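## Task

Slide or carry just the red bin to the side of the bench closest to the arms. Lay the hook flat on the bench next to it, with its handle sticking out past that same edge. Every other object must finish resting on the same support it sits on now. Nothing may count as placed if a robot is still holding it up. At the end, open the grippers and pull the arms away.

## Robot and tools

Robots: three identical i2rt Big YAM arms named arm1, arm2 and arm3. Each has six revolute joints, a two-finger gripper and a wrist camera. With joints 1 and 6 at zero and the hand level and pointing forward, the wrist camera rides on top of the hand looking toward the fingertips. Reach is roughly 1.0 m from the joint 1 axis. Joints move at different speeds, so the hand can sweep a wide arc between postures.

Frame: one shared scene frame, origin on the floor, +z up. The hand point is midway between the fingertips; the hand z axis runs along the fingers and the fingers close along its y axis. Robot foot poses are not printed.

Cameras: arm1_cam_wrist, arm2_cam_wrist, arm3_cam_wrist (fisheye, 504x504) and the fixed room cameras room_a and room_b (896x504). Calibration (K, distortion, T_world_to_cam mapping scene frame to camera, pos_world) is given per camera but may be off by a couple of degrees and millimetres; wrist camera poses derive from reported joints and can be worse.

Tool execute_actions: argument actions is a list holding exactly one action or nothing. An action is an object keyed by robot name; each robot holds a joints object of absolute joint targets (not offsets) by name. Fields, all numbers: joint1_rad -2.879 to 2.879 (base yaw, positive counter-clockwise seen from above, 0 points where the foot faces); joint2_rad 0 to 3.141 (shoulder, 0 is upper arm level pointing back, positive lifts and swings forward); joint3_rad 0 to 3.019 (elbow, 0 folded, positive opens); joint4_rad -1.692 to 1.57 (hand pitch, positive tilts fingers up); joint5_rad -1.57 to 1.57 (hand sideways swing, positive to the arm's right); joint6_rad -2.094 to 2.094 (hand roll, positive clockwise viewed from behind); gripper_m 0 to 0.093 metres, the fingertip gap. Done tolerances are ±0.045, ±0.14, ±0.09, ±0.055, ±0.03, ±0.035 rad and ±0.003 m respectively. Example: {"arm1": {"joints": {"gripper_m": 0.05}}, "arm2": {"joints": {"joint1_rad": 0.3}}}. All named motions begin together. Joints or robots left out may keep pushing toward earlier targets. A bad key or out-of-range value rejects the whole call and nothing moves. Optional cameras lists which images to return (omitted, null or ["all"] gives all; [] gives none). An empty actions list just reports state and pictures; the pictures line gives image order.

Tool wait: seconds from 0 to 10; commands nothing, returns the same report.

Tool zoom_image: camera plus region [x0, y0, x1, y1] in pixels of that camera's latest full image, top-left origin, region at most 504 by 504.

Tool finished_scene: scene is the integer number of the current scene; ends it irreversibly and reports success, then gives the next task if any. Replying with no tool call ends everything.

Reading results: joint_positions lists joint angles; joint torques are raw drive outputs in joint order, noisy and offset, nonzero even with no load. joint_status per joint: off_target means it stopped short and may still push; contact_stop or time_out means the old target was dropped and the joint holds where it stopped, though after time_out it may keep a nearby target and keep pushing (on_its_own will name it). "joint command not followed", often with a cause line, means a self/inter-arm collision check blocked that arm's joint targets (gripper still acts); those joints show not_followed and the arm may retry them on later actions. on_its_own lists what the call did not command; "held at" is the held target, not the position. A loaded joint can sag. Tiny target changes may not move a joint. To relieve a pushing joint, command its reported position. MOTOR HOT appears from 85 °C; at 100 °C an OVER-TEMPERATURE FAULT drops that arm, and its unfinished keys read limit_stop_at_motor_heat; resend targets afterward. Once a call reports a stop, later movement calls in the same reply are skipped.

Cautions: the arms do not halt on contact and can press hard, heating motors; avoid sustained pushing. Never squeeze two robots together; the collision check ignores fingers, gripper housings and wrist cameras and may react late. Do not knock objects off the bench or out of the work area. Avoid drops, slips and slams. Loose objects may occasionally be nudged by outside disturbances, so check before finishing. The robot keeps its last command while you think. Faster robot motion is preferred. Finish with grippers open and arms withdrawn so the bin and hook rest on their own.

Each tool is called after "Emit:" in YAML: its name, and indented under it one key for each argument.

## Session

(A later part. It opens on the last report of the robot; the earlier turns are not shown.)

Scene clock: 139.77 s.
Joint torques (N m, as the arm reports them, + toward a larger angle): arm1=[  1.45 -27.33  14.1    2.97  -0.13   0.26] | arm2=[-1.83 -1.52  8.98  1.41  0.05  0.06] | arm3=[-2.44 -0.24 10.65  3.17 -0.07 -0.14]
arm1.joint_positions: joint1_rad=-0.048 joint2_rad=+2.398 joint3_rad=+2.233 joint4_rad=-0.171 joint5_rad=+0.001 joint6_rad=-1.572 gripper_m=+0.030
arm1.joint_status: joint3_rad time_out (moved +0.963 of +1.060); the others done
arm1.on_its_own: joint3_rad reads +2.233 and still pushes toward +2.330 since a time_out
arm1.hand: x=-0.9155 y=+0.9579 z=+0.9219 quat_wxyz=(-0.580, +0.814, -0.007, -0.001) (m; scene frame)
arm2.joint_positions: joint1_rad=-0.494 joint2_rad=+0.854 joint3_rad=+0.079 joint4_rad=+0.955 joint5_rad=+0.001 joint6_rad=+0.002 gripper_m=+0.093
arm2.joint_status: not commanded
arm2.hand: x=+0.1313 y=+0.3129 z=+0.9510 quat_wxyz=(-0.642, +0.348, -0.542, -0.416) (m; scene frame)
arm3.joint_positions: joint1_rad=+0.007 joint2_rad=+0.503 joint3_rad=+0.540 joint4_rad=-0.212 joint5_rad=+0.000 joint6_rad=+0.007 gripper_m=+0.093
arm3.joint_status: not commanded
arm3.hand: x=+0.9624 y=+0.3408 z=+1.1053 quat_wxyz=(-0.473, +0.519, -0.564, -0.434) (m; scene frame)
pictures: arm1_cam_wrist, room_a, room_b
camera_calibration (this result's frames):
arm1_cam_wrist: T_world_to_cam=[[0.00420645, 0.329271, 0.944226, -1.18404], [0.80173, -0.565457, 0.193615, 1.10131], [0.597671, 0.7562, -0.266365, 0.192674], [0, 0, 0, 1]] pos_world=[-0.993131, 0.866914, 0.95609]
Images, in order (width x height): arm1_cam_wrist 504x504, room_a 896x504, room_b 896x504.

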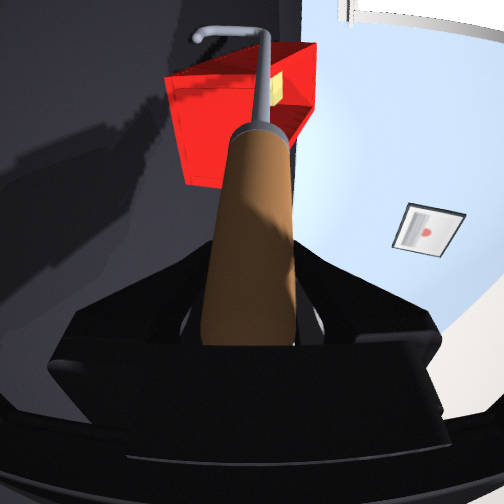

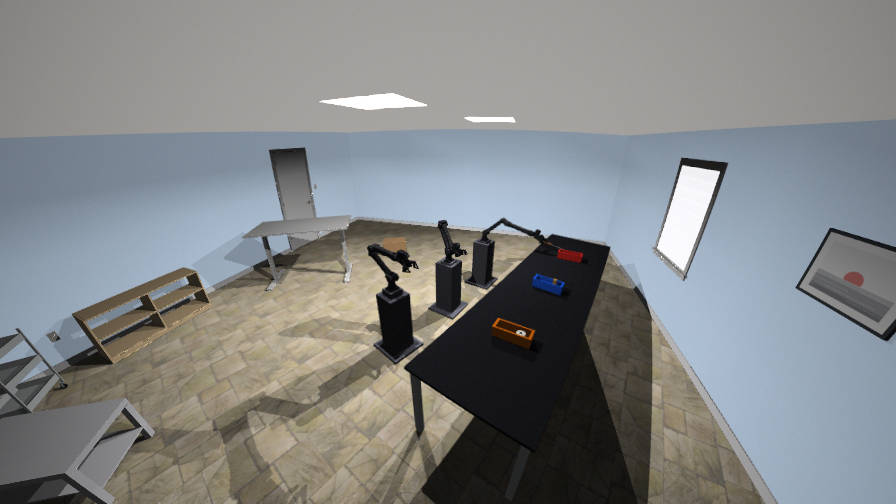

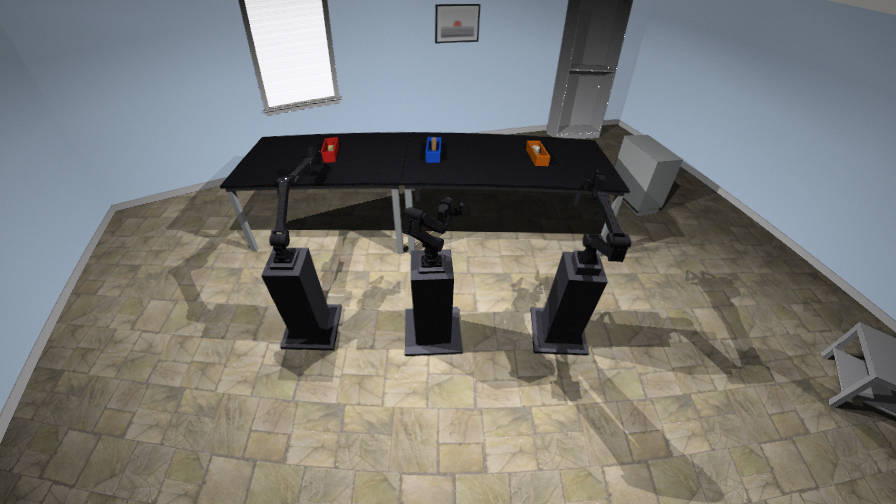

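Emit:
execute_actions:
  actions:
    - {"arm1":{"joints":{"joint3_rad":2.25,"joint4_rad":0.1}}}
  cameras: []

Emit:
execute_actions:
  actions:
    - {"arm1":{"joints":{"joint5_rad":0.15}}}
  cameras: ["arm1_cam_wrist"]

Emit:
execute_actions:
  actions:
    - {"arm1":{"joints":{"joint4_rad":-0.1}}}
  cameras: ["arm1_cam_wrist","room_b"]

Emit:
zoom_image:
  camera: "room_b"
  region: [270,120,370,200]

Scene clock: 145.57 s.
Joint torques (N m, as the arm reports them, + toward a larger angle): arm1=[  1.49 -27.27  10.05   4.29  -0.11   0.32] | arm2=[-1.68 -1.59  9.07  1.4   0.04  0.06] | arm3=[-1.96 -0.16 10.62  3.15 -0.04 -0.13]
arm1.joint_positions: joint1_rad=-0.048 joint2_rad=+2.398 joint3_rad=+2.215 joint4_rad=+0.046 joint5_rad=+0.001 joint6_rad=-1.577 gripper_m=+0.030
arm1.joint_status: all done
arm1.hand: x=-0.9149 y=+0.9680 z=+0.9628 quat_wxyz=(-0.658, +0.753, -0.005, +0.001) (m; scene frame)
arm2.joint_positions: joint1_rad=-0.494 joint2_rad=+0.854 joint3_rad=+0.079 joint4_rad=+0.955 joint5_rad=+0.001 joint6_rad=+0.002 gripper_m=+0.093
arm2.joint_status: not commanded
arm2.hand: x=+0.1313 y=+0.3129 z=+0.9510 quat_wxyz=(-0.642, +0.348, -0.542, -0.416) (m; scene frame)
arm3.joint_positions: joint1_rad=+0.007 joint2_rad=+0.503 joint3_rad=+0.540 joint4_rad=-0.212 joint5_rad=+0.000 joint6_rad=+0.007 gripper_m=+0.093
arm3.joint_status: not commanded
arm3.hand: x=+0.9624 y=+0.3408 z=+1.1053 quat_wxyz=(-0.473, +0.519, -0.564, -0.434) (m; scene frame)
pictures: none
No camera images: the call's "cameras" was empty. Leave "cameras" out to get every camera's image.

Scene clock: 146.40 s.
Joint torques (N m, as the arm reports them, + toward a larger angle): arm1=[  1.36 -27.46  10.06   4.27   0.06   0.31] | arm2=[-1.9  -1.91  8.95  1.42  0.02  0.06] | arm3=[-2.03 -0.43 10.57  3.07 -0.04 -0.14]
arm1.joint_positions: joint1_rad=-0.048 joint2_rad=+2.398 joint3_rad=+2.215 joint4_rad=+0.047 joint5_rad=+0.148 joint6_rad=-1.578 gripper_m=+0.030
arm1.joint_status: all done
arm1.hand: x=-0.8897 y=+0.9660 z=+0.9630 quat_wxyz=(-0.656, +0.751, -0.053, +0.056) (m; scene frame)
arm2.joint_positions: joint1_rad=-0.494 joint2_rad=+0.854 joint3_rad=+0.079 joint4_rad=+0.955 joint5_rad=+0.001 joint6_rad=+0.002 gripper_m=+0.093
arm2.joint_status: not commanded
arm2.hand: x=+0.1313 y=+0.3129 z=+0.9510 quat_wxyz=(-0.642, +0.348, -0.542, -0.416) (m; scene frame)
arm3.joint_positions: joint1_rad=+0.007 joint2_rad=+0.503 joint3_rad=+0.540 joint4_rad=-0.212 joint5_rad=+0.000 joint6_rad=+0.007 gripper_m=+0.093
arm3.joint_status: not commanded
arm3.hand: x=+0.9624 y=+0.3408 z=+1.1053 quat_wxyz=(-0.473, +0.519, -0.564, -0.434) (m; scene frame)
pictures: arm1_cam_wrist
camera_calibration (this result's frames):
arm1_cam_wrist: T_world_to_cam=[[-0.00166512, 0.137469, 0.990505, -1.09012], [0.703432, -0.703852, 0.0988683, 1.21474], [0.71076, 0.696918, -0.0955285, 0.175445], [0, 0, 0, 1]] pos_world=[-0.981003, 0.882585, 0.976429]
Images, in order (width x height): arm1_cam_wrist 504x504.

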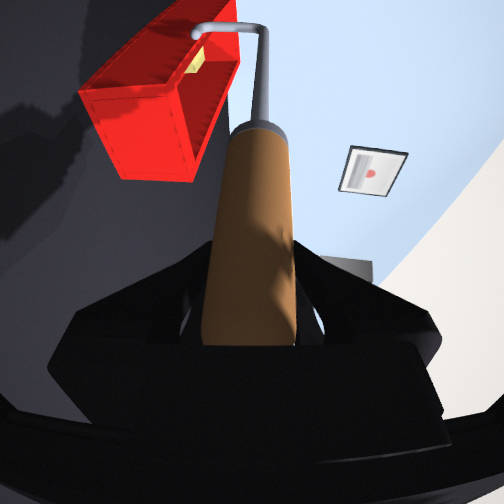

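Scene clock: 147.37 s.
Joint torques (N m, as the arm reports them, + toward a larger angle): arm1=[  1.49 -27.27  10.22   3.01   0.04   0.33] | arm2=[-1.9  -1.92  8.96  1.41  0.04  0.04] | arm3=[-1.99 -0.36 10.65  3.08 -0.05 -0.16]
arm1.joint_positions: joint1_rad=-0.048 joint2_rad=+2.398 joint3_rad=+2.213 joint4_rad=-0.122 joint5_rad=+0.148 joint6_rad=-1.579 gripper_m=+0.030
arm1.joint_status: all done
arm1.hand: x=-0.8903 y=+0.9567 z=+0.9212 quat_wxyz=(-0.590, +0.804, -0.048, +0.060) (m; scene frame)
arm2.joint_positions: joint1_rad=-0.494 joint2_rad=+0.854 joint3_rad=+0.079 joint4_rad=+0.955 joint5_rad=+0.001 joint6_rad=+0.002 gripper_m=+0.093
arm2.joint_status: not commanded
arm2.hand: x=+0.1313 y=+0.3129 z=+0.9510 quat_wxyz=(-0.642, +0.348, -0.542, -0.416) (m; scene frame)
arm3.joint_positions: joint1_rad=+0.007 joint2_rad=+0.503 joint3_rad=+0.540 joint4_rad=-0.212 joint5_rad=+0.000 joint6_rad=+0.007 gripper_m=+0.093
arm3.joint_status: not commanded
arm3.hand: x=+0.9624 y=+0.3408 z=+1.1053 quat_wxyz=(-0.473, +0.519, -0.564, -0.434) (m; scene frame)
pictures: arm1_cam_wrist, room_b
camera_calibration (this result's frames):
arm1_cam_wrist: T_world_to_cam=[[-0.00212816, 0.304487, 0.952514, -1.1727], [0.705079, -0.674998, 0.217349, 1.07748], [0.709126, 0.67206, -0.213251, 0.309088], [0, 0, 0, 1]] pos_world=[-0.981387, 0.876644, 0.948739]
Images, in order (width x height): arm1_cam_wrist 504x504, room_b 896x504.

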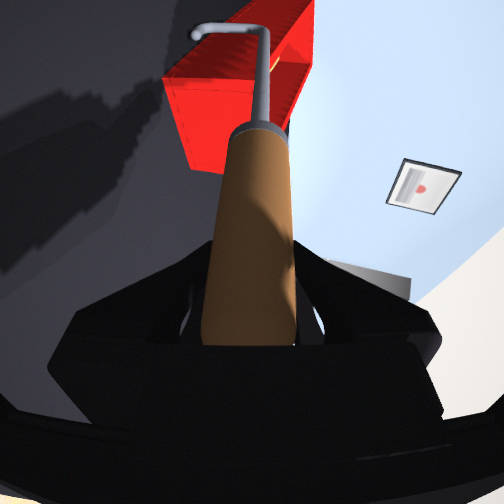

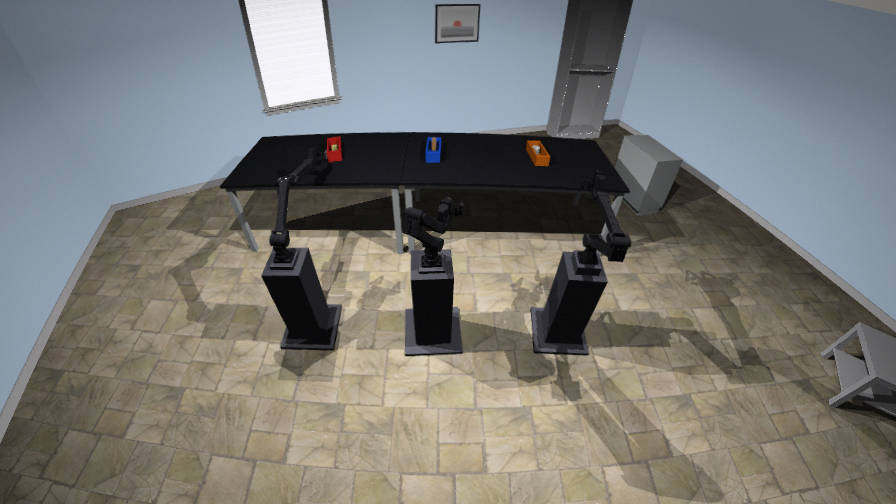

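Region (270, 120, 370, 200) of room_b's 896x504 image, scaled by 5.040, with more detail than that image has; it fills the top 403 rows of this view, and the rest is white.

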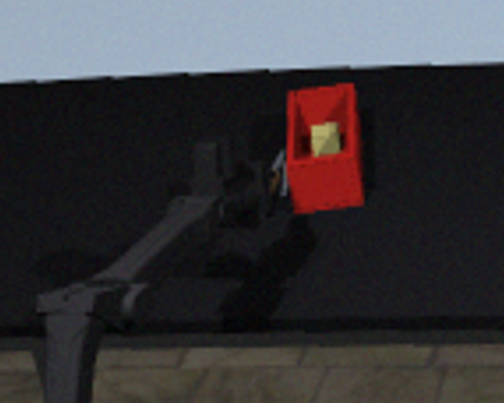

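Pushed it; the bin is taller. Lift higher.

Emit:
execute_actions:
  actions:
    - {"arm1":{"joints":{"joint4_rad":0.3}}}
  cameras: []

Emit:
execute_actions:
  actions:
    - {"arm1":{"joints":{"joint1_rad":-0.1}}}
  cameras: []

Emit:
execute_actions:
  actions:
    - {"arm1":{"joints":{"joint4_rad":0.0}}}
  cameras: ["arm1_cam_wrist","room_b"]

Emit:
zoom_image:
  camera: "room_b"
  region: [270,120,370,200]

Scene clock: 154.97 s.
Joint torques (N m, as the arm reports them, + toward a larger angle): arm1=[  1.6  -27.38  10.43   4.39   0.03   0.34] | arm2=[-1.92 -1.71  8.93  1.41  0.05  0.04] | arm3=[-2.4  -0.35 10.63  3.12 -0.03 -0.16]
arm1.joint_positions: joint1_rad=-0.048 joint2_rad=+2.398 joint3_rad=+2.210 joint4_rad=+0.243 joint5_rad=+0.148 joint6_rad=-1.581 gripper_m=+0.030
arm1.joint_status: joint4_rad time_out (moved +0.365 of +0.422)
arm1.on_its_own: joint4_rad reads +0.243 and still pushes toward +0.300 since a time_out
arm1.hand: x=-0.8892 y=+0.9673 z=+1.0072 quat_wxyz=(-0.724, +0.685, -0.058, +0.054) (m; scene frame)
arm2.joint_positions: joint1_rad=-0.494 joint2_rad=+0.854 joint3_rad=+0.079 joint4_rad=+0.955 joint5_rad=+0.001 joint6_rad=+0.002 gripper_m=+0.093
arm2.joint_status: not commanded
arm2.hand: x=+0.1313 y=+0.3129 z=+0.9510 quat_wxyz=(-0.642, +0.348, -0.542, -0.416) (m; scene frame)
arm3.joint_positions: joint1_rad=+0.007 joint2_rad=+0.503 joint3_rad=+0.540 joint4_rad=-0.212 joint5_rad=+0.000 joint6_rad=+0.007 gripper_m=+0.093
arm3.joint_status: not commanded
arm3.hand: x=+0.9624 y=+0.3408 z=+1.1053 quat_wxyz=(-0.473, +0.519, -0.564, -0.434) (m; scene frame)
pictures: none
No camera images: the call's "cameras" was empty. Leave "cameras" out to get every camera's image.

not run: a stop came earlier in this reply.

not run: a stop came earlier in this reply.

Region (270, 120, 370, 200) of room_b's 896x504 image, scaled by 5.040, with more detail than that image has; it fills the top 403 rows of this view, and the rest is white.

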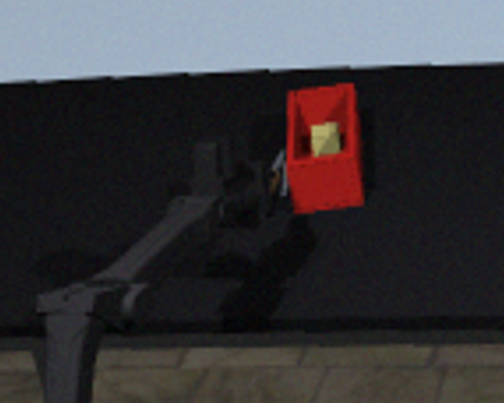

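Emit:
execute_actions:
  actions:
    - {"arm1":{"joints":{"joint1_rad":-0.1}}}
  cameras: []

Emit:
execute_actions:
  actions:
    - {"arm1":{"joints":{"joint4_rad":0.0}}}
  cameras: ["arm1_cam_wrist","room_b"]

Emit:
zoom_image:
  camera: "room_b"
  region: [270,120,370,200]

Scene clock: 159.63 s.
Joint torques (N m, as the arm reports them, + toward a larger angle): arm1=[  2.26 -27.32  10.42   4.37  -0.04   0.36] | arm2=[-1.91 -1.61  9.02  1.46  0.    0.08] | arm3=[-1.83 -0.24 10.62  3.03 -0.07 -0.13]
arm1.joint_positions: joint1_rad=-0.109 joint2_rad=+2.398 joint3_rad=+2.210 joint4_rad=+0.243 joint5_rad=+0.150 joint6_rad=-1.581 gripper_m=+0.030
arm1.joint_status: all done
arm1.on_its_own: joint4_rad reads +0.243 and still pushes toward +0.300 since a time_out
arm1.hand: x=-0.8300 y=+0.9633 z=+1.0065 quat_wxyz=(-0.722, +0.683, -0.079, +0.077) (m; scene frame)
arm2.joint_positions: joint1_rad=-0.494 joint2_rad=+0.854 joint3_rad=+0.079 joint4_rad=+0.955 joint5_rad=+0.001 joint6_rad=+0.002 gripper_m=+0.093
arm2.joint_status: not commanded
arm2.hand: x=+0.1313 y=+0.3129 z=+0.9510 quat_wxyz=(-0.642, +0.348, -0.542, -0.416) (m; scene frame)
arm3.joint_positions: joint1_rad=+0.007 joint2_rad=+0.503 joint3_rad=+0.540 joint4_rad=-0.212 joint5_rad=+0.000 joint6_rad=+0.007 gripper_m=+0.093
arm3.joint_status: not commanded
arm3.hand: x=+0.9624 y=+0.3408 z=+1.1053 quat_wxyz=(-0.473, +0.519, -0.564, -0.434) (m; scene frame)
pictures: none
No camera images: the call's "cameras" was empty. Leave "cameras" out to get every camera's image.

Scene clock: 160.63 s.
Joint torques (N m, as the arm reports them, + toward a larger angle): arm1=[  2.39 -27.47  10.39   3.25  -0.06   0.34] | arm2=[-2.13 -1.76  9.    1.47  0.03  0.06] | arm3=[-1.9  -0.36 10.64  3.08 -0.05 -0.14]
arm1.joint_positions: joint1_rad=-0.108 joint2_rad=+2.398 joint3_rad=+2.210 joint4_rad=-0.028 joint5_rad=+0.150 joint6_rad=-1.581 gripper_m=+0.030
arm1.joint_status: all done
arm1.hand: x=-0.8322 y=+0.9583 z=+0.9409 quat_wxyz=(-0.623, +0.775, -0.074, +0.079) (m; scene frame)
arm2.joint_positions: joint1_rad=-0.494 joint2_rad=+0.854 joint3_rad=+0.079 joint4_rad=+0.955 joint5_rad=+0.001 joint6_rad=+0.002 gripper_m=+0.093
arm2.joint_status: not commanded
arm2.hand: x=+0.1313 y=+0.3129 z=+0.9510 quat_wxyz=(-0.642, +0.348, -0.542, -0.416) (m; scene frame)
arm3.joint_positions: joint1_rad=+0.007 joint2_rad=+0.503 joint3_rad=+0.540 joint4_rad=-0.212 joint5_rad=+0.000 joint6_rad=+0.007 gripper_m=+0.093
arm3.joint_status: not commanded
arm3.hand: x=+0.9624 y=+0.3408 z=+1.1053 quat_wxyz=(-0.473, +0.519, -0.564, -0.434) (m; scene frame)
pictures: arm1_cam_wrist, room_b
camera_calibration (this result's frames):
arm1_cam_wrist: T_world_to_cam=[[0.00870489, 0.217405, 0.976043, -1.12147], [0.659786, -0.734705, 0.157765, 1.10894], [0.751403, 0.642606, -0.149836, 0.274763], [0, 0, 0, 1]] pos_world=[-0.928361, 0.881995, 0.960819]
Images, in order (width x height): arm1_cam_wrist 504x504, room_b 896x504.

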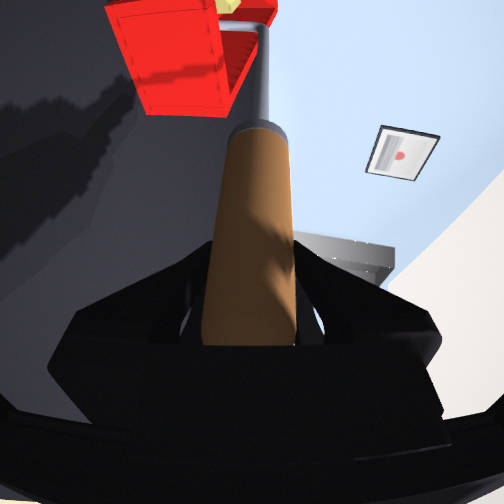

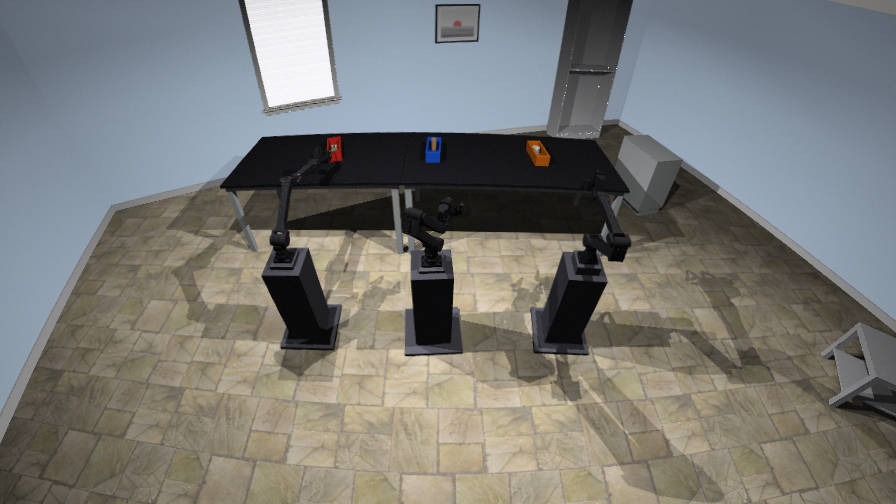

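Region (270, 120, 370, 200) of room_b's 896x504 image, scaled by 5.040, with more detail than that image has; it fills the top 403 rows of this view, and the rest is white.

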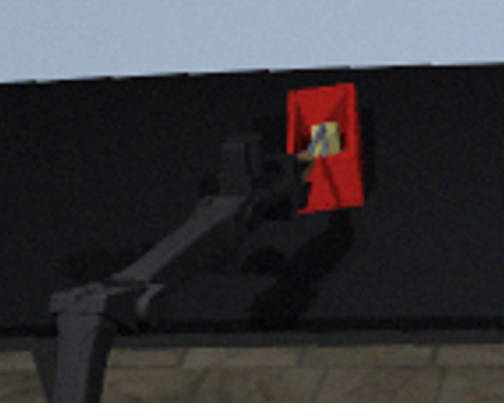

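Emit:
execute_actions:
  actions:
    - {"arm1":{"joints":{"joint2_rad":2.17,"joint3_rad":1.87,"joint4_rad":0.17}}}
  cameras: []

Emit:
execute_actions:
  actions:
    - {"arm1":{"joints":{"joint2_rad":1.97,"joint3_rad":1.53,"joint4_rad":0.31}}}
  cameras: []

Emit:
execute_actions:
  actions:
    - {"arm1":{"joints":{"joint2_rad":1.73,"joint3_rad":1.17,"joint4_rad":0.42}}}
  cameras: ["arm1_cam_wrist","room_a","room_b"]

Scene clock: 170.60 s.
Joint torques (N m, as the arm reports them, + toward a larger angle): arm1=[  2.48 -26.27   8.47   3.57  -0.04   0.34] | arm2=[-1.9  -1.72  8.92  1.45  0.03  0.05] | arm3=[-2.   -0.33 10.73  3.12 -0.06 -0.14]
arm1.joint_positions: joint1_rad=-0.108 joint2_rad=+2.231 joint3_rad=+1.854 joint4_rad=+0.135 joint5_rad=+0.150 joint6_rad=-1.580 gripper_m=+0.030
arm1.joint_status: all done
arm1.hand: x=-0.8367 y=+0.8983 z=+0.9165 quat_wxyz=(-0.613, +0.783, -0.073, +0.078) (m; scene frame)
arm2.joint_positions: joint1_rad=-0.494 joint2_rad=+0.854 joint3_rad=+0.079 joint4_rad=+0.955 joint5_rad=+0.001 joint6_rad=+0.002 gripper_m=+0.093
arm2.joint_status: not commanded
arm2.hand: x=+0.1313 y=+0.3129 z=+0.9510 quat_wxyz=(-0.642, +0.348, -0.542, -0.416) (m; scene frame)
arm3.joint_positions: joint1_rad=+0.007 joint2_rad=+0.503 joint3_rad=+0.540 joint4_rad=-0.212 joint5_rad=+0.000 joint6_rad=+0.007 gripper_m=+0.093
arm3.joint_status: not commanded
arm3.hand: x=+0.9624 y=+0.3408 z=+1.1053 quat_wxyz=(-0.473, +0.519, -0.564, -0.434) (m; scene frame)
pictures: none
No camera images: the call's "cameras" was empty. Leave "cameras" out to get every camera's image.

Scene clock: 171.70 s.
Joint torques (N m, as the arm reports them, + toward a larger angle): arm1=[  2.03 -22.81   8.53   3.99  -0.04   0.34] | arm2=[-2.07 -1.89  8.9   1.37  0.01  0.04] | arm3=[-1.99 -0.1  10.68  3.15 -0.06 -0.13]
arm1.joint_positions: joint1_rad=-0.108 joint2_rad=+2.024 joint3_rad=+1.506 joint4_rad=+0.264 joint5_rad=+0.150 joint6_rad=-1.580 gripper_m=+0.030
arm1.joint_status: all done
arm1.hand: x=-0.8424 y=+0.8155 z=+0.9182 quat_wxyz=(-0.608, +0.786, -0.073, +0.078) (m; scene frame)
arm2.joint_positions: joint1_rad=-0.494 joint2_rad=+0.854 joint3_rad=+0.079 joint4_rad=+0.955 joint5_rad=+0.001 joint6_rad=+0.002 gripper_m=+0.093
arm2.joint_status: not commanded
arm2.hand: x=+0.1313 y=+0.3129 z=+0.9510 quat_wxyz=(-0.642, +0.348, -0.542, -0.416) (m; scene frame)
arm3.joint_positions: joint1_rad=+0.007 joint2_rad=+0.503 joint3_rad=+0.540 joint4_rad=-0.212 joint5_rad=+0.000 joint6_rad=+0.007 gripper_m=+0.093
arm3.joint_status: not commanded
arm3.hand: x=+0.9624 y=+0.3408 z=+1.1053 quat_wxyz=(-0.473, +0.519, -0.564, -0.434) (m; scene frame)
pictures: none
No camera images: the call's "cameras" was empty. Leave "cameras" out to get every camera's image.

Scene clock: 172.87 s.
Joint torques (N m, as the arm reports them, + toward a larger angle): arm1=[  2.19 -17.45   8.37   4.09  -0.04   0.34] | arm2=[-1.7  -1.93  8.93  1.43  0.02  0.05] | arm3=[-2.26 -0.39 10.6   3.06 -0.04 -0.12]
arm1.joint_positions: joint1_rad=-0.108 joint2_rad=+1.767 joint3_rad=+1.143 joint4_rad=+0.370 joint5_rad=+0.150 joint6_rad=-1.581 gripper_m=+0.030
arm1.joint_status: all done
arm1.hand: x=-0.8497 y=+0.7073 z=+0.9313 quat_wxyz=(-0.608, +0.787, -0.073, +0.078) (m; scene frame)
arm2.joint_positions: joint1_rad=-0.494 joint2_rad=+0.854 joint3_rad=+0.079 joint4_rad=+0.955 joint5_rad=+0.001 joint6_rad=+0.002 gripper_m=+0.093
arm2.joint_status: not commanded
arm2.hand: x=+0.1313 y=+0.3129 z=+0.9510 quat_wxyz=(-0.642, +0.348, -0.542, -0.416) (m; scene frame)
arm3.joint_positions: joint1_rad=+0.007 joint2_rad=+0.503 joint3_rad=+0.540 joint4_rad=-0.212 joint5_rad=+0.000 joint6_rad=+0.007 gripper_m=+0.093
arm3.joint_status: not commanded
arm3.hand: x=+0.9624 y=+0.3408 z=+1.1053 quat_wxyz=(-0.473, +0.519, -0.564, -0.434) (m; scene frame)
pictures: arm1_cam_wrist, room_a, room_b
camera_calibration (this result's frames):
arm1_cam_wrist: T_world_to_cam=[[0.0115166, 0.2543, 0.967057, -1.07269], [0.660856, -0.727735, 0.183497, 0.909561], [0.750425, 0.636972, -0.176436, 0.475734], [0, 0, 0, 1]] pos_world=[-0.945737, 0.631675, 0.954386]
Images, in order (width x height): arm1_cam_wrist 504x504, room_a 896x504, room_b 896x504.

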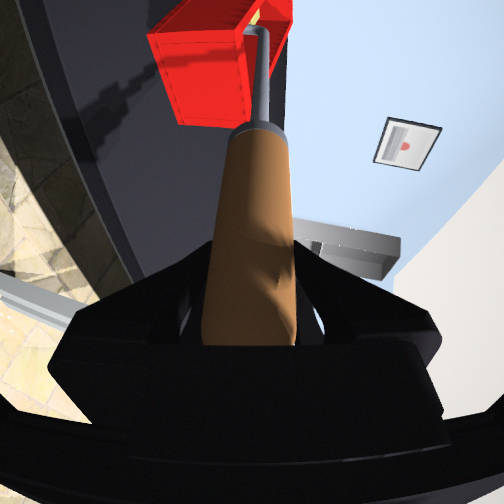

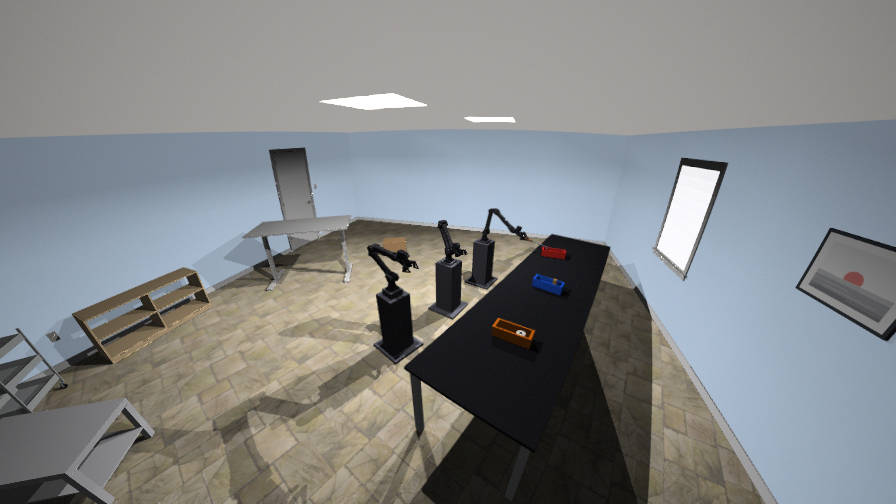

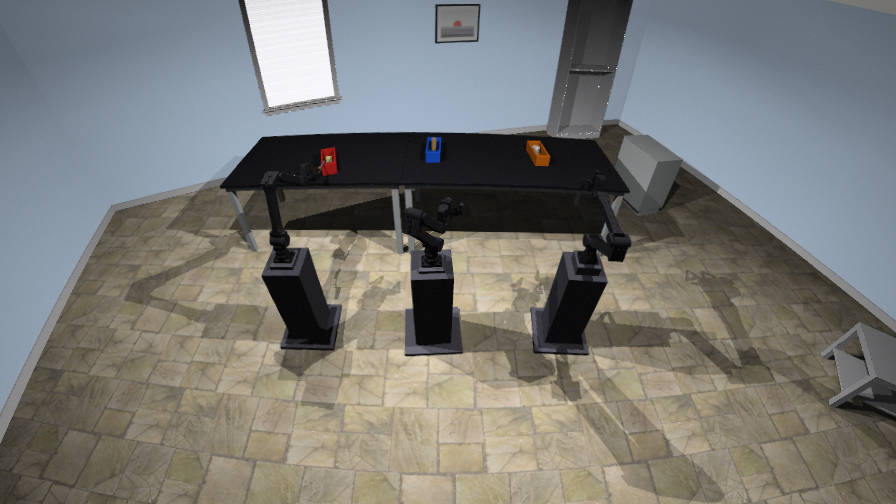

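Emit:
execute_actions:
  actions:
    - {"arm1":{"joints":{"joint2_rad":1.5,"joint3_rad":0.86,"joint4_rad":0.48}}}
  cameras: ["arm1_cam_wrist","room_b"]

Emit:
zoom_image:
  camera: "room_b"
  region: [270,130,370,210]

Scene clock: 177.27 s.
Joint torques (N m, as the arm reports them, + toward a larger angle): arm1=[  1.95 -13.43   8.01   4.21  -0.03   0.34] | arm2=[-1.77 -1.68  8.94  1.48  0.05  0.05] | arm3=[-2.03 -0.26 10.62  3.14 -0.06 -0.15]
arm1.joint_positions: joint1_rad=-0.108 joint2_rad=+1.533 joint3_rad=+0.833 joint4_rad=+0.427 joint5_rad=+0.150 joint6_rad=-1.581 gripper_m=+0.030
arm1.joint_status: all done
arm1.hand: x=-0.8571 y=+0.6017 z=+0.9265 quat_wxyz=(-0.601, +0.792, -0.072, +0.079) (m; scene frame)
arm2.joint_positions: joint1_rad=-0.494 joint2_rad=+0.854 joint3_rad=+0.079 joint4_rad=+0.955 joint5_rad=+0.001 joint6_rad=+0.002 gripper_m=+0.093
arm2.joint_status: not commanded
arm2.hand: x=+0.1313 y=+0.3129 z=+0.9510 quat_wxyz=(-0.642, +0.348, -0.542, -0.416) (m; scene frame)
arm3.joint_positions: joint1_rad=+0.007 joint2_rad=+0.503 joint3_rad=+0.540 joint4_rad=-0.212 joint5_rad=+0.000 joint6_rad=+0.007 gripper_m=+0.093
arm3.joint_status: not commanded
arm3.hand: x=+0.9624 y=+0.3408 z=+1.1053 quat_wxyz=(-0.473, +0.519, -0.564, -0.434) (m; scene frame)
pictures: arm1_cam_wrist, room_b
camera_calibration (this result's frames):
arm1_cam_wrist: T_world_to_cam=[[0.0127218, 0.272655, 0.962028, -1.04645], [0.661272, -0.723968, 0.196441, 0.824548], [0.750038, 0.633663, -0.18951, 0.561427], [0, 0, 0, 1]] pos_world=[-0.95303, 0.526513, 0.951139]
Images, in order (width x height): arm1_cam_wrist 504x504, room_b 896x504.

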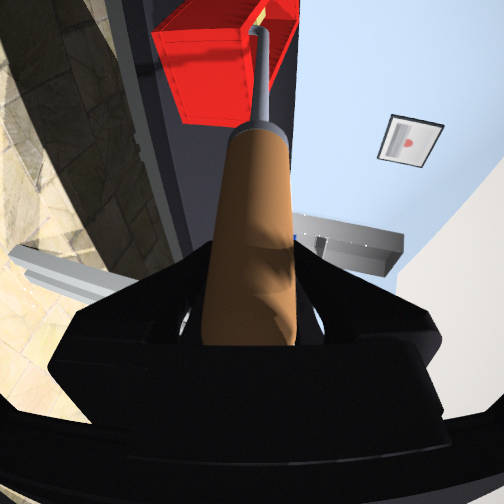

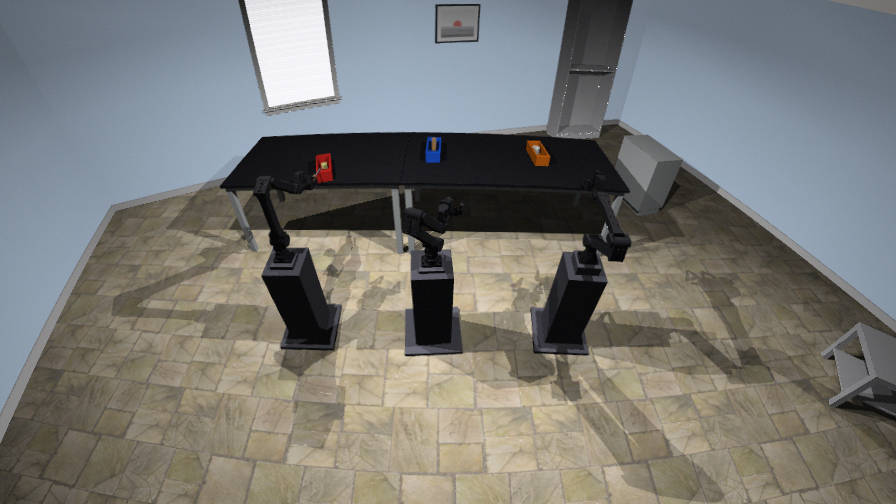

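Region (270, 130, 370, 210) of room_b's 896x504 image, scaled by 5.040, with more detail than that image has; it fills the top 403 rows of this view, and the rest is white.

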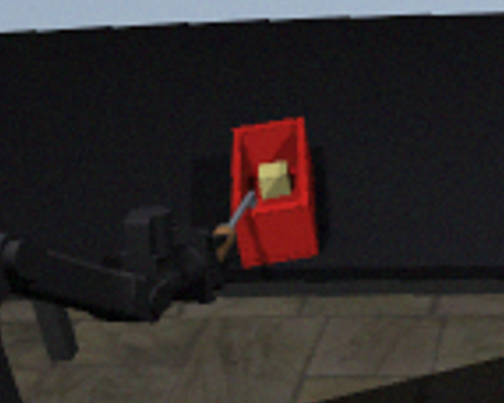

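Emit:
execute_actions:
  actions:
    - {"arm1":{"joints":{"joint2_rad":1.44,"joint3_rad":0.8}}}
  cameras: []

Emit:
execute_actions:
  actions:
    - {"arm1":{"joints":{"joint2_rad":1.56,"joint3_rad":0.93}}}
  cameras: []

Emit:
execute_actions:
  actions:
    - {"arm1":{"joints":{"joint4_rad":0.78}}}
  cameras: ["arm1_cam_wrist","room_b"]

Scene clock: 184.50 s.
Joint torques (N m, as the arm reports them, + toward a larger angle): arm1=[  2.1  -13.69   7.88   3.92  -0.04   0.34] | arm2=[-1.7  -1.75  8.98  1.43  0.02  0.06] | arm3=[-2.16 -0.2  10.6   3.12 -0.06 -0.12]
arm1.joint_positions: joint1_rad=-0.108 joint2_rad=+1.489 joint3_rad=+0.774 joint4_rad=+0.434 joint5_rad=+0.150 joint6_rad=-1.581 gripper_m=+0.030
arm1.joint_status: all done
arm1.hand: x=-0.8586 y=+0.5808 z=+0.9225 quat_wxyz=(-0.598, +0.795, -0.072, +0.079) (m; scene frame)
arm2.joint_positions: joint1_rad=-0.494 joint2_rad=+0.854 joint3_rad=+0.079 joint4_rad=+0.955 joint5_rad=+0.001 joint6_rad=+0.002 gripper_m=+0.093
arm2.joint_status: not commanded
arm2.hand: x=+0.1313 y=+0.3129 z=+0.9510 quat_wxyz=(-0.642, +0.348, -0.542, -0.416) (m; scene frame)
arm3.joint_positions: joint1_rad=+0.007 joint2_rad=+0.503 joint3_rad=+0.540 joint4_rad=-0.212 joint5_rad=+0.000 joint6_rad=+0.007 gripper_m=+0.093
arm3.joint_status: not commanded
arm3.hand: x=+0.9624 y=+0.3408 z=+1.1053 quat_wxyz=(-0.473, +0.519, -0.564, -0.434) (m; scene frame)
pictures: none
No camera images: the call's "cameras" was empty. Leave "cameras" out to get every camera's image.

Scene clock: 185.27 s.
Joint torques (N m, as the arm reports them, + toward a larger angle): arm1=[  2.24 -13.3   10.83   3.81  -0.03   0.34] | arm2=[-2.06 -1.73  8.97  1.44  0.01  0.05] | arm3=[-2.04 -0.41 10.67  3.12 -0.05 -0.12]
arm1.joint_positions: joint1_rad=-0.108 joint2_rad=+1.580 joint3_rad=+0.859 joint4_rad=+0.437 joint5_rad=+0.150 joint6_rad=-1.581 gripper_m=+0.030
arm1.joint_status: all done
arm1.hand: x=-0.8564 y=+0.6134 z=+0.9150 quat_wxyz=(-0.596, +0.796, -0.072, +0.079) (m; scene frame)
arm2.joint_positions: joint1_rad=-0.494 joint2_rad=+0.854 joint3_rad=+0.079 joint4_rad=+0.955 joint5_rad=+0.001 joint6_rad=+0.002 gripper_m=+0.093
arm2.joint_status: not commanded
arm2.hand: x=+0.1313 y=+0.3129 z=+0.9510 quat_wxyz=(-0.642, +0.348, -0.542, -0.416) (m; scene frame)
arm3.joint_positions: joint1_rad=+0.007 joint2_rad=+0.503 joint3_rad=+0.540 joint4_rad=-0.212 joint5_rad=+0.000 joint6_rad=+0.007 gripper_m=+0.093
arm3.joint_status: not commanded
arm3.hand: x=+0.9624 y=+0.3408 z=+1.1053 quat_wxyz=(-0.473, +0.519, -0.564, -0.434) (m; scene frame)
pictures: none
No camera images: the call's "cameras" was empty. Leave "cameras" out to get every camera's image.

Scene clock: 187.50 s.
Joint torques (N m, as the arm reports them, + toward a larger angle): arm1=[  2.14 -13.48  10.77   4.37  -0.04   0.34] | arm2=[-1.8  -1.64  8.94  1.46 -0.01  0.06] | arm3=[-2.09 -0.4  10.68  3.12 -0.05 -0.14]
arm1.joint_positions: joint1_rad=-0.108 joint2_rad=+1.587 joint3_rad=+0.859 joint4_rad=+0.723 joint5_rad=+0.150 joint6_rad=-1.581 gripper_m=+0.030
arm1.joint_status: joint4_rad time_out (moved +0.286 of +0.343)
arm1.on_its_own: joint4_rad reads +0.723 and still pushes toward +0.780 since a time_out
arm1.hand: x=-0.8549 y=+0.6239 z=+0.9794 quat_wxyz=(-0.701, +0.704, -0.078, +0.076) (m; scene frame)
arm2.joint_positions: joint1_rad=-0.494 joint2_rad=+0.854 joint3_rad=+0.079 joint4_rad=+0.955 joint5_rad=+0.001 joint6_rad=+0.002 gripper_m=+0.093
arm2.joint_status: not commanded
arm2.hand: x=+0.1313 y=+0.3129 z=+0.9510 quat_wxyz=(-0.642, +0.348, -0.542, -0.416) (m; scene frame)
arm3.joint_positions: joint1_rad=+0.007 joint2_rad=+0.503 joint3_rad=+0.540 joint4_rad=-0.212 joint5_rad=+0.000 joint6_rad=+0.007 gripper_m=+0.093
arm3.joint_status: not commanded
arm3.hand: x=+0.9624 y=+0.3408 z=+1.1053 quat_wxyz=(-0.473, +0.519, -0.564, -0.434) (m; scene frame)
pictures: arm1_cam_wrist, room_b
camera_calibration (this result's frames):
arm1_cam_wrist: T_world_to_cam=[[-0.00500443, 0.00900293, 0.999947, -0.991296], [0.656953, -0.753864, 0.0100752, 1.02627], [0.753915, 0.656969, -0.00214184, 0.361027], [0, 0, 0, 1]] pos_world=[-0.951357, 0.54541, 0.981677]
Images, in order (width x height): arm1_cam_wrist 504x504, room_b 896x504.

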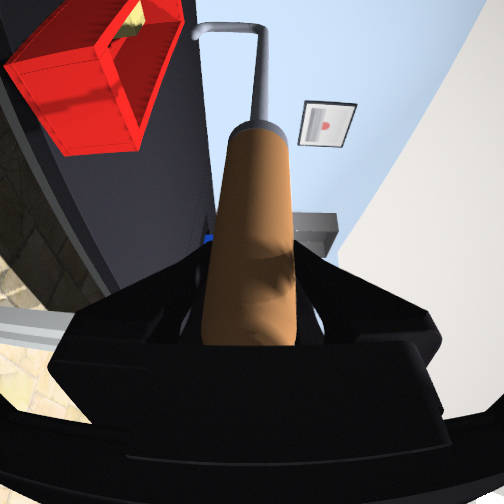

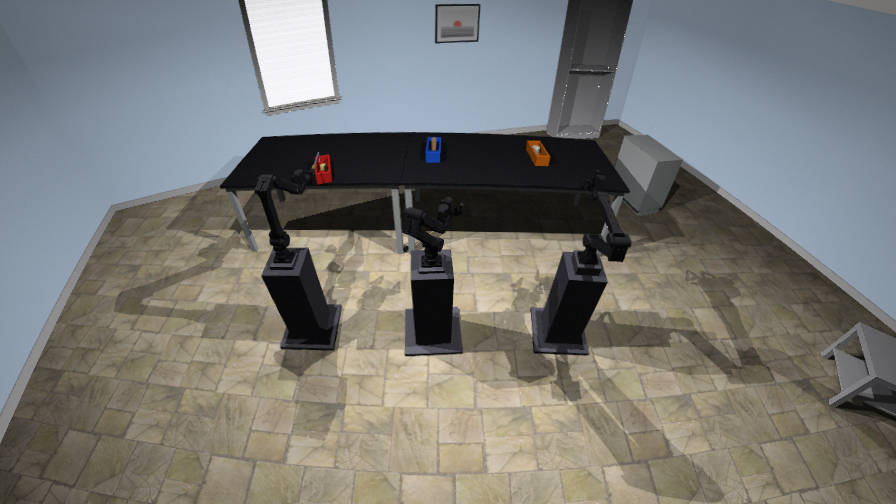

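Emit:
execute_actions:
  actions:
    - {"arm1":{"joints":{"joint1_rad":0.05,"joint5_rad":0.1}}}
  cameras: []

Emit:
execute_actions:
  actions:
    - {"arm1":{"joints":{"joint2_rad":2.1,"joint3_rad":1.62,"joint4_rad":0.5}}}
  cameras: []

Emit:
execute_actions:
  actions:
    - {"arm1":{"joints":{"joint6_rad":0,"joint4_rad":0.42}}}
  cameras: ["arm1_cam_wrist","room_b"]

Scene clock: 194.00 s.
Joint torques (N m, as the arm reports them, + toward a larger angle): arm1=[  1.39 -13.45  10.79   4.37  -0.08   0.39] | arm2=[-1.83 -1.37  9.05  1.45  0.03  0.1 ] | arm3=[-2.23 -0.42 10.66  3.11 -0.04 -0.13]
arm1.joint_positions: joint1_rad=+0.054 joint2_rad=+1.587 joint3_rad=+0.859 joint4_rad=+0.724 joint5_rad=+0.101 joint6_rad=-1.585 gripper_m=+0.030
arm1.joint_status: all done
arm1.on_its_own: joint4_rad reads +0.724 and still pushes toward +0.780 since a time_out
arm1.hand: x=-0.9644 y=+0.6272 z=+0.9809 quat_wxyz=(-0.707, +0.708, -0.002, +0.004) (m; scene frame)
arm2.joint_positions: joint1_rad=-0.494 joint2_rad=+0.854 joint3_rad=+0.079 joint4_rad=+0.955 joint5_rad=+0.001 joint6_rad=+0.002 gripper_m=+0.093
arm2.joint_status: not commanded
arm2.hand: x=+0.1313 y=+0.3129 z=+0.9510 quat_wxyz=(-0.642, +0.348, -0.542, -0.416) (m; scene frame)
arm3.joint_positions: joint1_rad=+0.007 joint2_rad=+0.503 joint3_rad=+0.540 joint4_rad=-0.212 joint5_rad=+0.000 joint6_rad=+0.007 gripper_m=+0.093
arm3.joint_status: not commanded
arm3.hand: x=+0.9624 y=+0.3408 z=+1.1053 quat_wxyz=(-0.473, +0.519, -0.564, -0.434) (m; scene frame)
pictures: none
No camera images: the call's "cameras" was empty. Leave "cameras" out to get every camera's image.

Scene clock: 196.73 s.
Joint torques (N m, as the arm reports them, + toward a larger angle): arm1=[  1.46 -22.16  12.78   3.19  -0.09   0.39] | arm2=[-1.8  -1.73  9.06  1.44  0.04  0.05] | arm3=[-2.14 -0.31 10.64  3.13 -0.06 -0.14]
arm1.joint_positions: joint1_rad=+0.053 joint2_rad=+2.134 joint3_rad=+1.525 joint4_rad=+0.474 joint5_rad=+0.101 joint6_rad=-1.585 gripper_m=+0.030
arm1.joint_status: joint3_rad time_out (moved +0.667 of +0.761); the others done
arm1.on_its_own: joint3_rad reads +1.525 and still pushes toward +1.620 since a time_out
arm1.hand: x=-0.9844 y=+0.8383 z=+0.8924 quat_wxyz=(-0.660, +0.752, +0.003, +0.008) (m; scene frame)
arm2.joint_positions: joint1_rad=-0.494 joint2_rad=+0.854 joint3_rad=+0.079 joint4_rad=+0.955 joint5_rad=+0.001 joint6_rad=+0.002 gripper_m=+0.093
arm2.joint_status: not commanded
arm2.hand: x=+0.1313 y=+0.3129 z=+0.9510 quat_wxyz=(-0.642, +0.348, -0.542, -0.416) (m; scene frame)
arm3.joint_positions: joint1_rad=+0.007 joint2_rad=+0.503 joint3_rad=+0.540 joint4_rad=-0.212 joint5_rad=+0.000 joint6_rad=+0.007 gripper_m=+0.093
arm3.joint_status: not commanded
arm3.hand: x=+0.9624 y=+0.3408 z=+1.1053 quat_wxyz=(-0.473, +0.519, -0.564, -0.434) (m; scene frame)
pictures: none
No camera images: the call's "cameras" was empty. Leave "cameras" out to get every camera's image.

not run: a stop came earlier in this reply.

Emit:
execute_actions:
  actions:
    - {"arm1":{"joints":{"joint6_rad":0,"joint3_rad":1.5,"joint4_rad":0.4}}}
  cameras: ["arm1_cam_wrist","room_b"]

Scene clock: 200.83 s.
Joint torques (N m, as the arm reports them, + toward a larger angle): arm1=[  1.38 -21.61   8.35   3.18   0.04   0.31] | arm2=[-1.92 -1.33  8.96  1.36  0.04  0.04] | arm3=[-2.27 -0.46 10.69  3.11 -0.04 -0.14]
arm1.joint_positions: joint1_rad=+0.052 joint2_rad=+2.132 joint3_rad=+1.471 joint4_rad=+0.375 joint5_rad=+0.098 joint6_rad=-0.019 gripper_m=+0.030
arm1.joint_status: all done
arm1.hand: x=-0.9830 y=+0.8183 z=+0.8405 quat_wxyz=(-0.434, +0.573, -0.557, -0.416) (m; scene frame)
arm2.joint_positions: joint1_rad=-0.494 joint2_rad=+0.854 joint3_rad=+0.079 joint4_rad=+0.955 joint5_rad=+0.001 joint6_rad=+0.002 gripper_m=+0.093
arm2.joint_status: not commanded
arm2.hand: x=+0.1313 y=+0.3129 z=+0.9510 quat_wxyz=(-0.642, +0.348, -0.542, -0.416) (m; scene frame)
arm3.joint_positions: joint1_rad=+0.007 joint2_rad=+0.503 joint3_rad=+0.540 joint4_rad=-0.212 joint5_rad=+0.000 joint6_rad=+0.007 gripper_m=+0.093
arm3.joint_status: not commanded
arm3.hand: x=+0.9624 y=+0.3408 z=+1.1053 quat_wxyz=(-0.473, +0.519, -0.564, -0.434) (m; scene frame)
pictures: arm1_cam_wrist, room_b
camera_calibration (this result's frames):
arm1_cam_wrist: T_world_to_cam=[[0.99912, 0.00777869, 0.0412138, 0.939121], [0.0312489, -0.793487, -0.607785, 1.1951], [0.0279749, 0.608538, -0.793032, 0.320359], [0, 0, 0, 1]] pos_world=[-0.984602, 0.746037, 0.941711]
Images, in order (width x height): arm1_cam_wrist 504x504, room_b 896x504.

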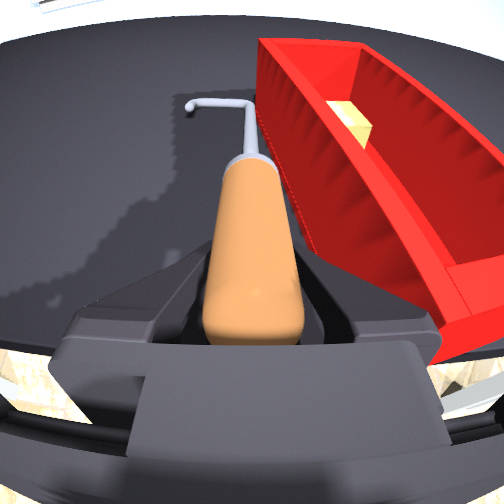

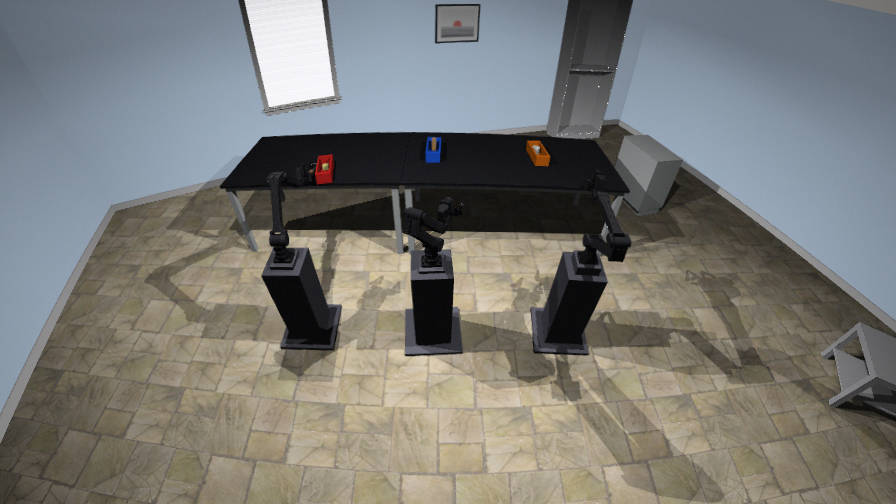

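Emit:
execute_actions:
  actions:
    - {"arm1":{"joints":{"joint1_rad":0.095,"joint3_rad":1.39,"joint4_rad":0.47,"joint2_rad":2.08}}}
  cameras: ["arm1_cam_wrist"]

Scene clock: 204.50 s.
Joint torques (N m, as the arm reports them, + toward a larger angle): arm1=[  2.39 -22.07   6.79   3.09  -0.11   0.28] | arm2=[-1.74 -1.68  9.05  1.43  0.04  0.07] | arm3=[-1.89 -0.5  10.68  3.06 -0.05 -0.14]
arm1.joint_positions: joint1_rad=+0.085 joint2_rad=+2.126 joint3_rad=+1.379 joint4_rad=+0.447 joint5_rad=+0.102 joint6_rad=-0.013 gripper_m=+0.030
arm1.joint_status: all done
arm1.hand: x=-1.0065 y=+0.7924 z=+0.8136 quat_wxyz=(-0.423, +0.583, -0.553, -0.419) (m; scene frame)
arm2.joint_positions: joint1_rad=-0.494 joint2_rad=+0.854 joint3_rad=+0.079 joint4_rad=+0.955 joint5_rad=+0.001 joint6_rad=+0.002 gripper_m=+0.093
arm2.joint_status: not commanded
arm2.hand: x=+0.1313 y=+0.3129 z=+0.9510 quat_wxyz=(-0.642, +0.348, -0.542, -0.416) (m; scene frame)
arm3.joint_positions: joint1_rad=+0.007 joint2_rad=+0.503 joint3_rad=+0.540 joint4_rad=-0.212 joint5_rad=+0.000 joint6_rad=+0.007 gripper_m=+0.093
arm3.joint_status: not commanded
arm3.hand: x=+0.9624 y=+0.3408 z=+1.1053 quat_wxyz=(-0.473, +0.519, -0.564, -0.434) (m; scene frame)
pictures: arm1_cam_wrist
camera_calibration (this result's frames):
arm1_cam_wrist: T_world_to_cam=[[0.998651, 0.0361156, 0.0373082, 0.944157], [0.0512572, -0.800544, -0.597078, 1.17588], [0.00830303, 0.598185, -0.801315, 0.310604], [0, 0, 0, 1]] pos_world=[-1.00573, 0.721449, 0.915761]
Images, in order (width x height): arm1_cam_wrist 504x504.

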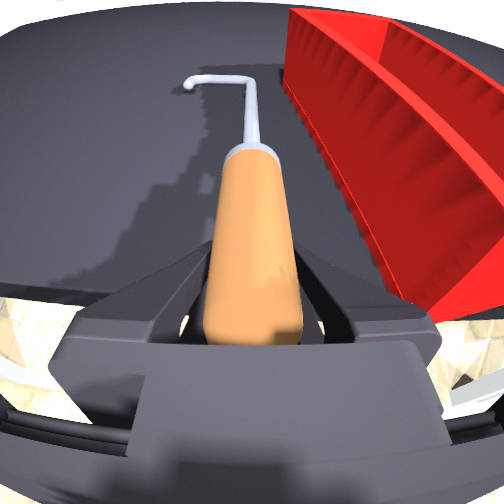

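Emit:
execute_actions:
  actions:
    - {"arm1":{"joints":{"gripper_m":0.06}}}
  cameras: []

Emit:
execute_actions:
  actions:
    - {"arm1":{"joints":{"joint2_rad":1.75,"joint3_rad":0.95,"joint4_rad":0.5}}}
  cameras: ["arm1_cam_wrist"]

Scene clock: 208.63 s.
Joint torques (N m, as the arm reports them, + toward a larger angle): arm1=[  2.38 -20.79   6.88   2.96  -0.11   0.27] | arm2=[-1.42 -1.61  8.99  1.34  0.02  0.05] | arm3=[-1.97 -0.48 10.64  3.15 -0.06 -0.13]
arm1.joint_positions: joint1_rad=+0.086 joint2_rad=+2.111 joint3_rad=+1.379 joint4_rad=+0.451 joint5_rad=+0.102 joint6_rad=-0.013 gripper_m=+0.060
arm1.joint_status: all done
arm1.hand: x=-1.0068 y=+0.7931 z=+0.8262 quat_wxyz=(-0.428, +0.579, -0.549, -0.425) (m; scene frame)
arm2.joint_positions: joint1_rad=-0.494 joint2_rad=+0.854 joint3_rad=+0.079 joint4_rad=+0.955 joint5_rad=+0.001 joint6_rad=+0.002 gripper_m=+0.093
arm2.joint_status: not commanded
arm2.hand: x=+0.1313 y=+0.3129 z=+0.9510 quat_wxyz=(-0.642, +0.348, -0.542, -0.416) (m; scene frame)
arm3.joint_positions: joint1_rad=+0.007 joint2_rad=+0.503 joint3_rad=+0.540 joint4_rad=-0.212 joint5_rad=+0.000 joint6_rad=+0.007 gripper_m=+0.093
arm3.joint_status: not commanded
arm3.hand: x=+0.9624 y=+0.3408 z=+1.1053 quat_wxyz=(-0.473, +0.519, -0.564, -0.434) (m; scene frame)
pictures: none
No camera images: the call's "cameras" was empty. Leave "cameras" out to get every camera's image.

Scene clock: 209.83 s.
Joint torques (N m, as the arm reports them, + toward a larger angle): arm1=[  2.3  -12.89   6.24   2.7   -0.1    0.27] | arm2=[-2.09 -1.55  9.05  1.47  0.03  0.03] | arm3=[-2.24 -0.05 10.65  3.1  -0.05 -0.14]
arm1.joint_positions: joint1_rad=+0.086 joint2_rad=+1.744 joint3_rad=+0.943 joint4_rad=+0.488 joint5_rad=+0.102 joint6_rad=-0.013 gripper_m=+0.060
arm1.joint_status: all done
arm1.hand: x=-0.9887 y=+0.6526 z=+0.8708 quat_wxyz=(-0.420, +0.586, -0.555, -0.415) (m; scene frame)
arm2.joint_positions: joint1_rad=-0.494 joint2_rad=+0.854 joint3_rad=+0.079 joint4_rad=+0.955 joint5_rad=+0.001 joint6_rad=+0.002 gripper_m=+0.093
arm2.joint_status: not commanded
arm2.hand: x=+0.1313 y=+0.3129 z=+0.9510 quat_wxyz=(-0.642, +0.348, -0.542, -0.416) (m; scene frame)
arm3.joint_positions: joint1_rad=+0.007 joint2_rad=+0.503 joint3_rad=+0.540 joint4_rad=-0.212 joint5_rad=+0.000 joint6_rad=+0.007 gripper_m=+0.093
arm3.joint_status: not commanded
arm3.hand: x=+0.9624 y=+0.3408 z=+1.1053 quat_wxyz=(-0.473, +0.519, -0.564, -0.434) (m; scene frame)
pictures: arm1_cam_wrist
camera_calibration (this result's frames):
arm1_cam_wrist: T_world_to_cam=[[0.998571, 0.0371307, 0.038445, 0.927521], [0.0526353, -0.80813, -0.586647, 1.0945], [0.0092859, 0.587832, -0.80893, 0.454207], [0, 0, 0, 1]] pos_world=[-0.988022, 0.583059, 0.973847]
Images, in order (width x height): arm1_cam_wrist 504x504.

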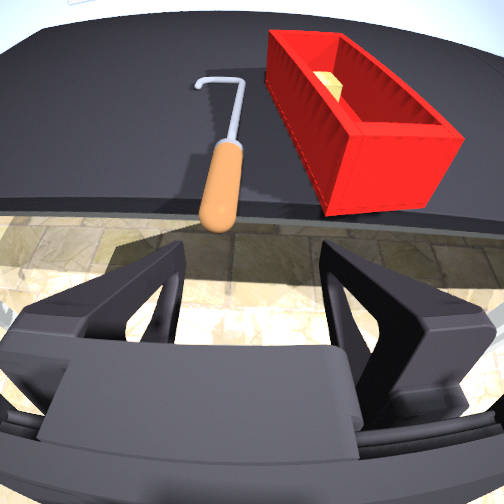

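Emit:
finished_scene:
  scene: 1

The scene is finished: the task was done.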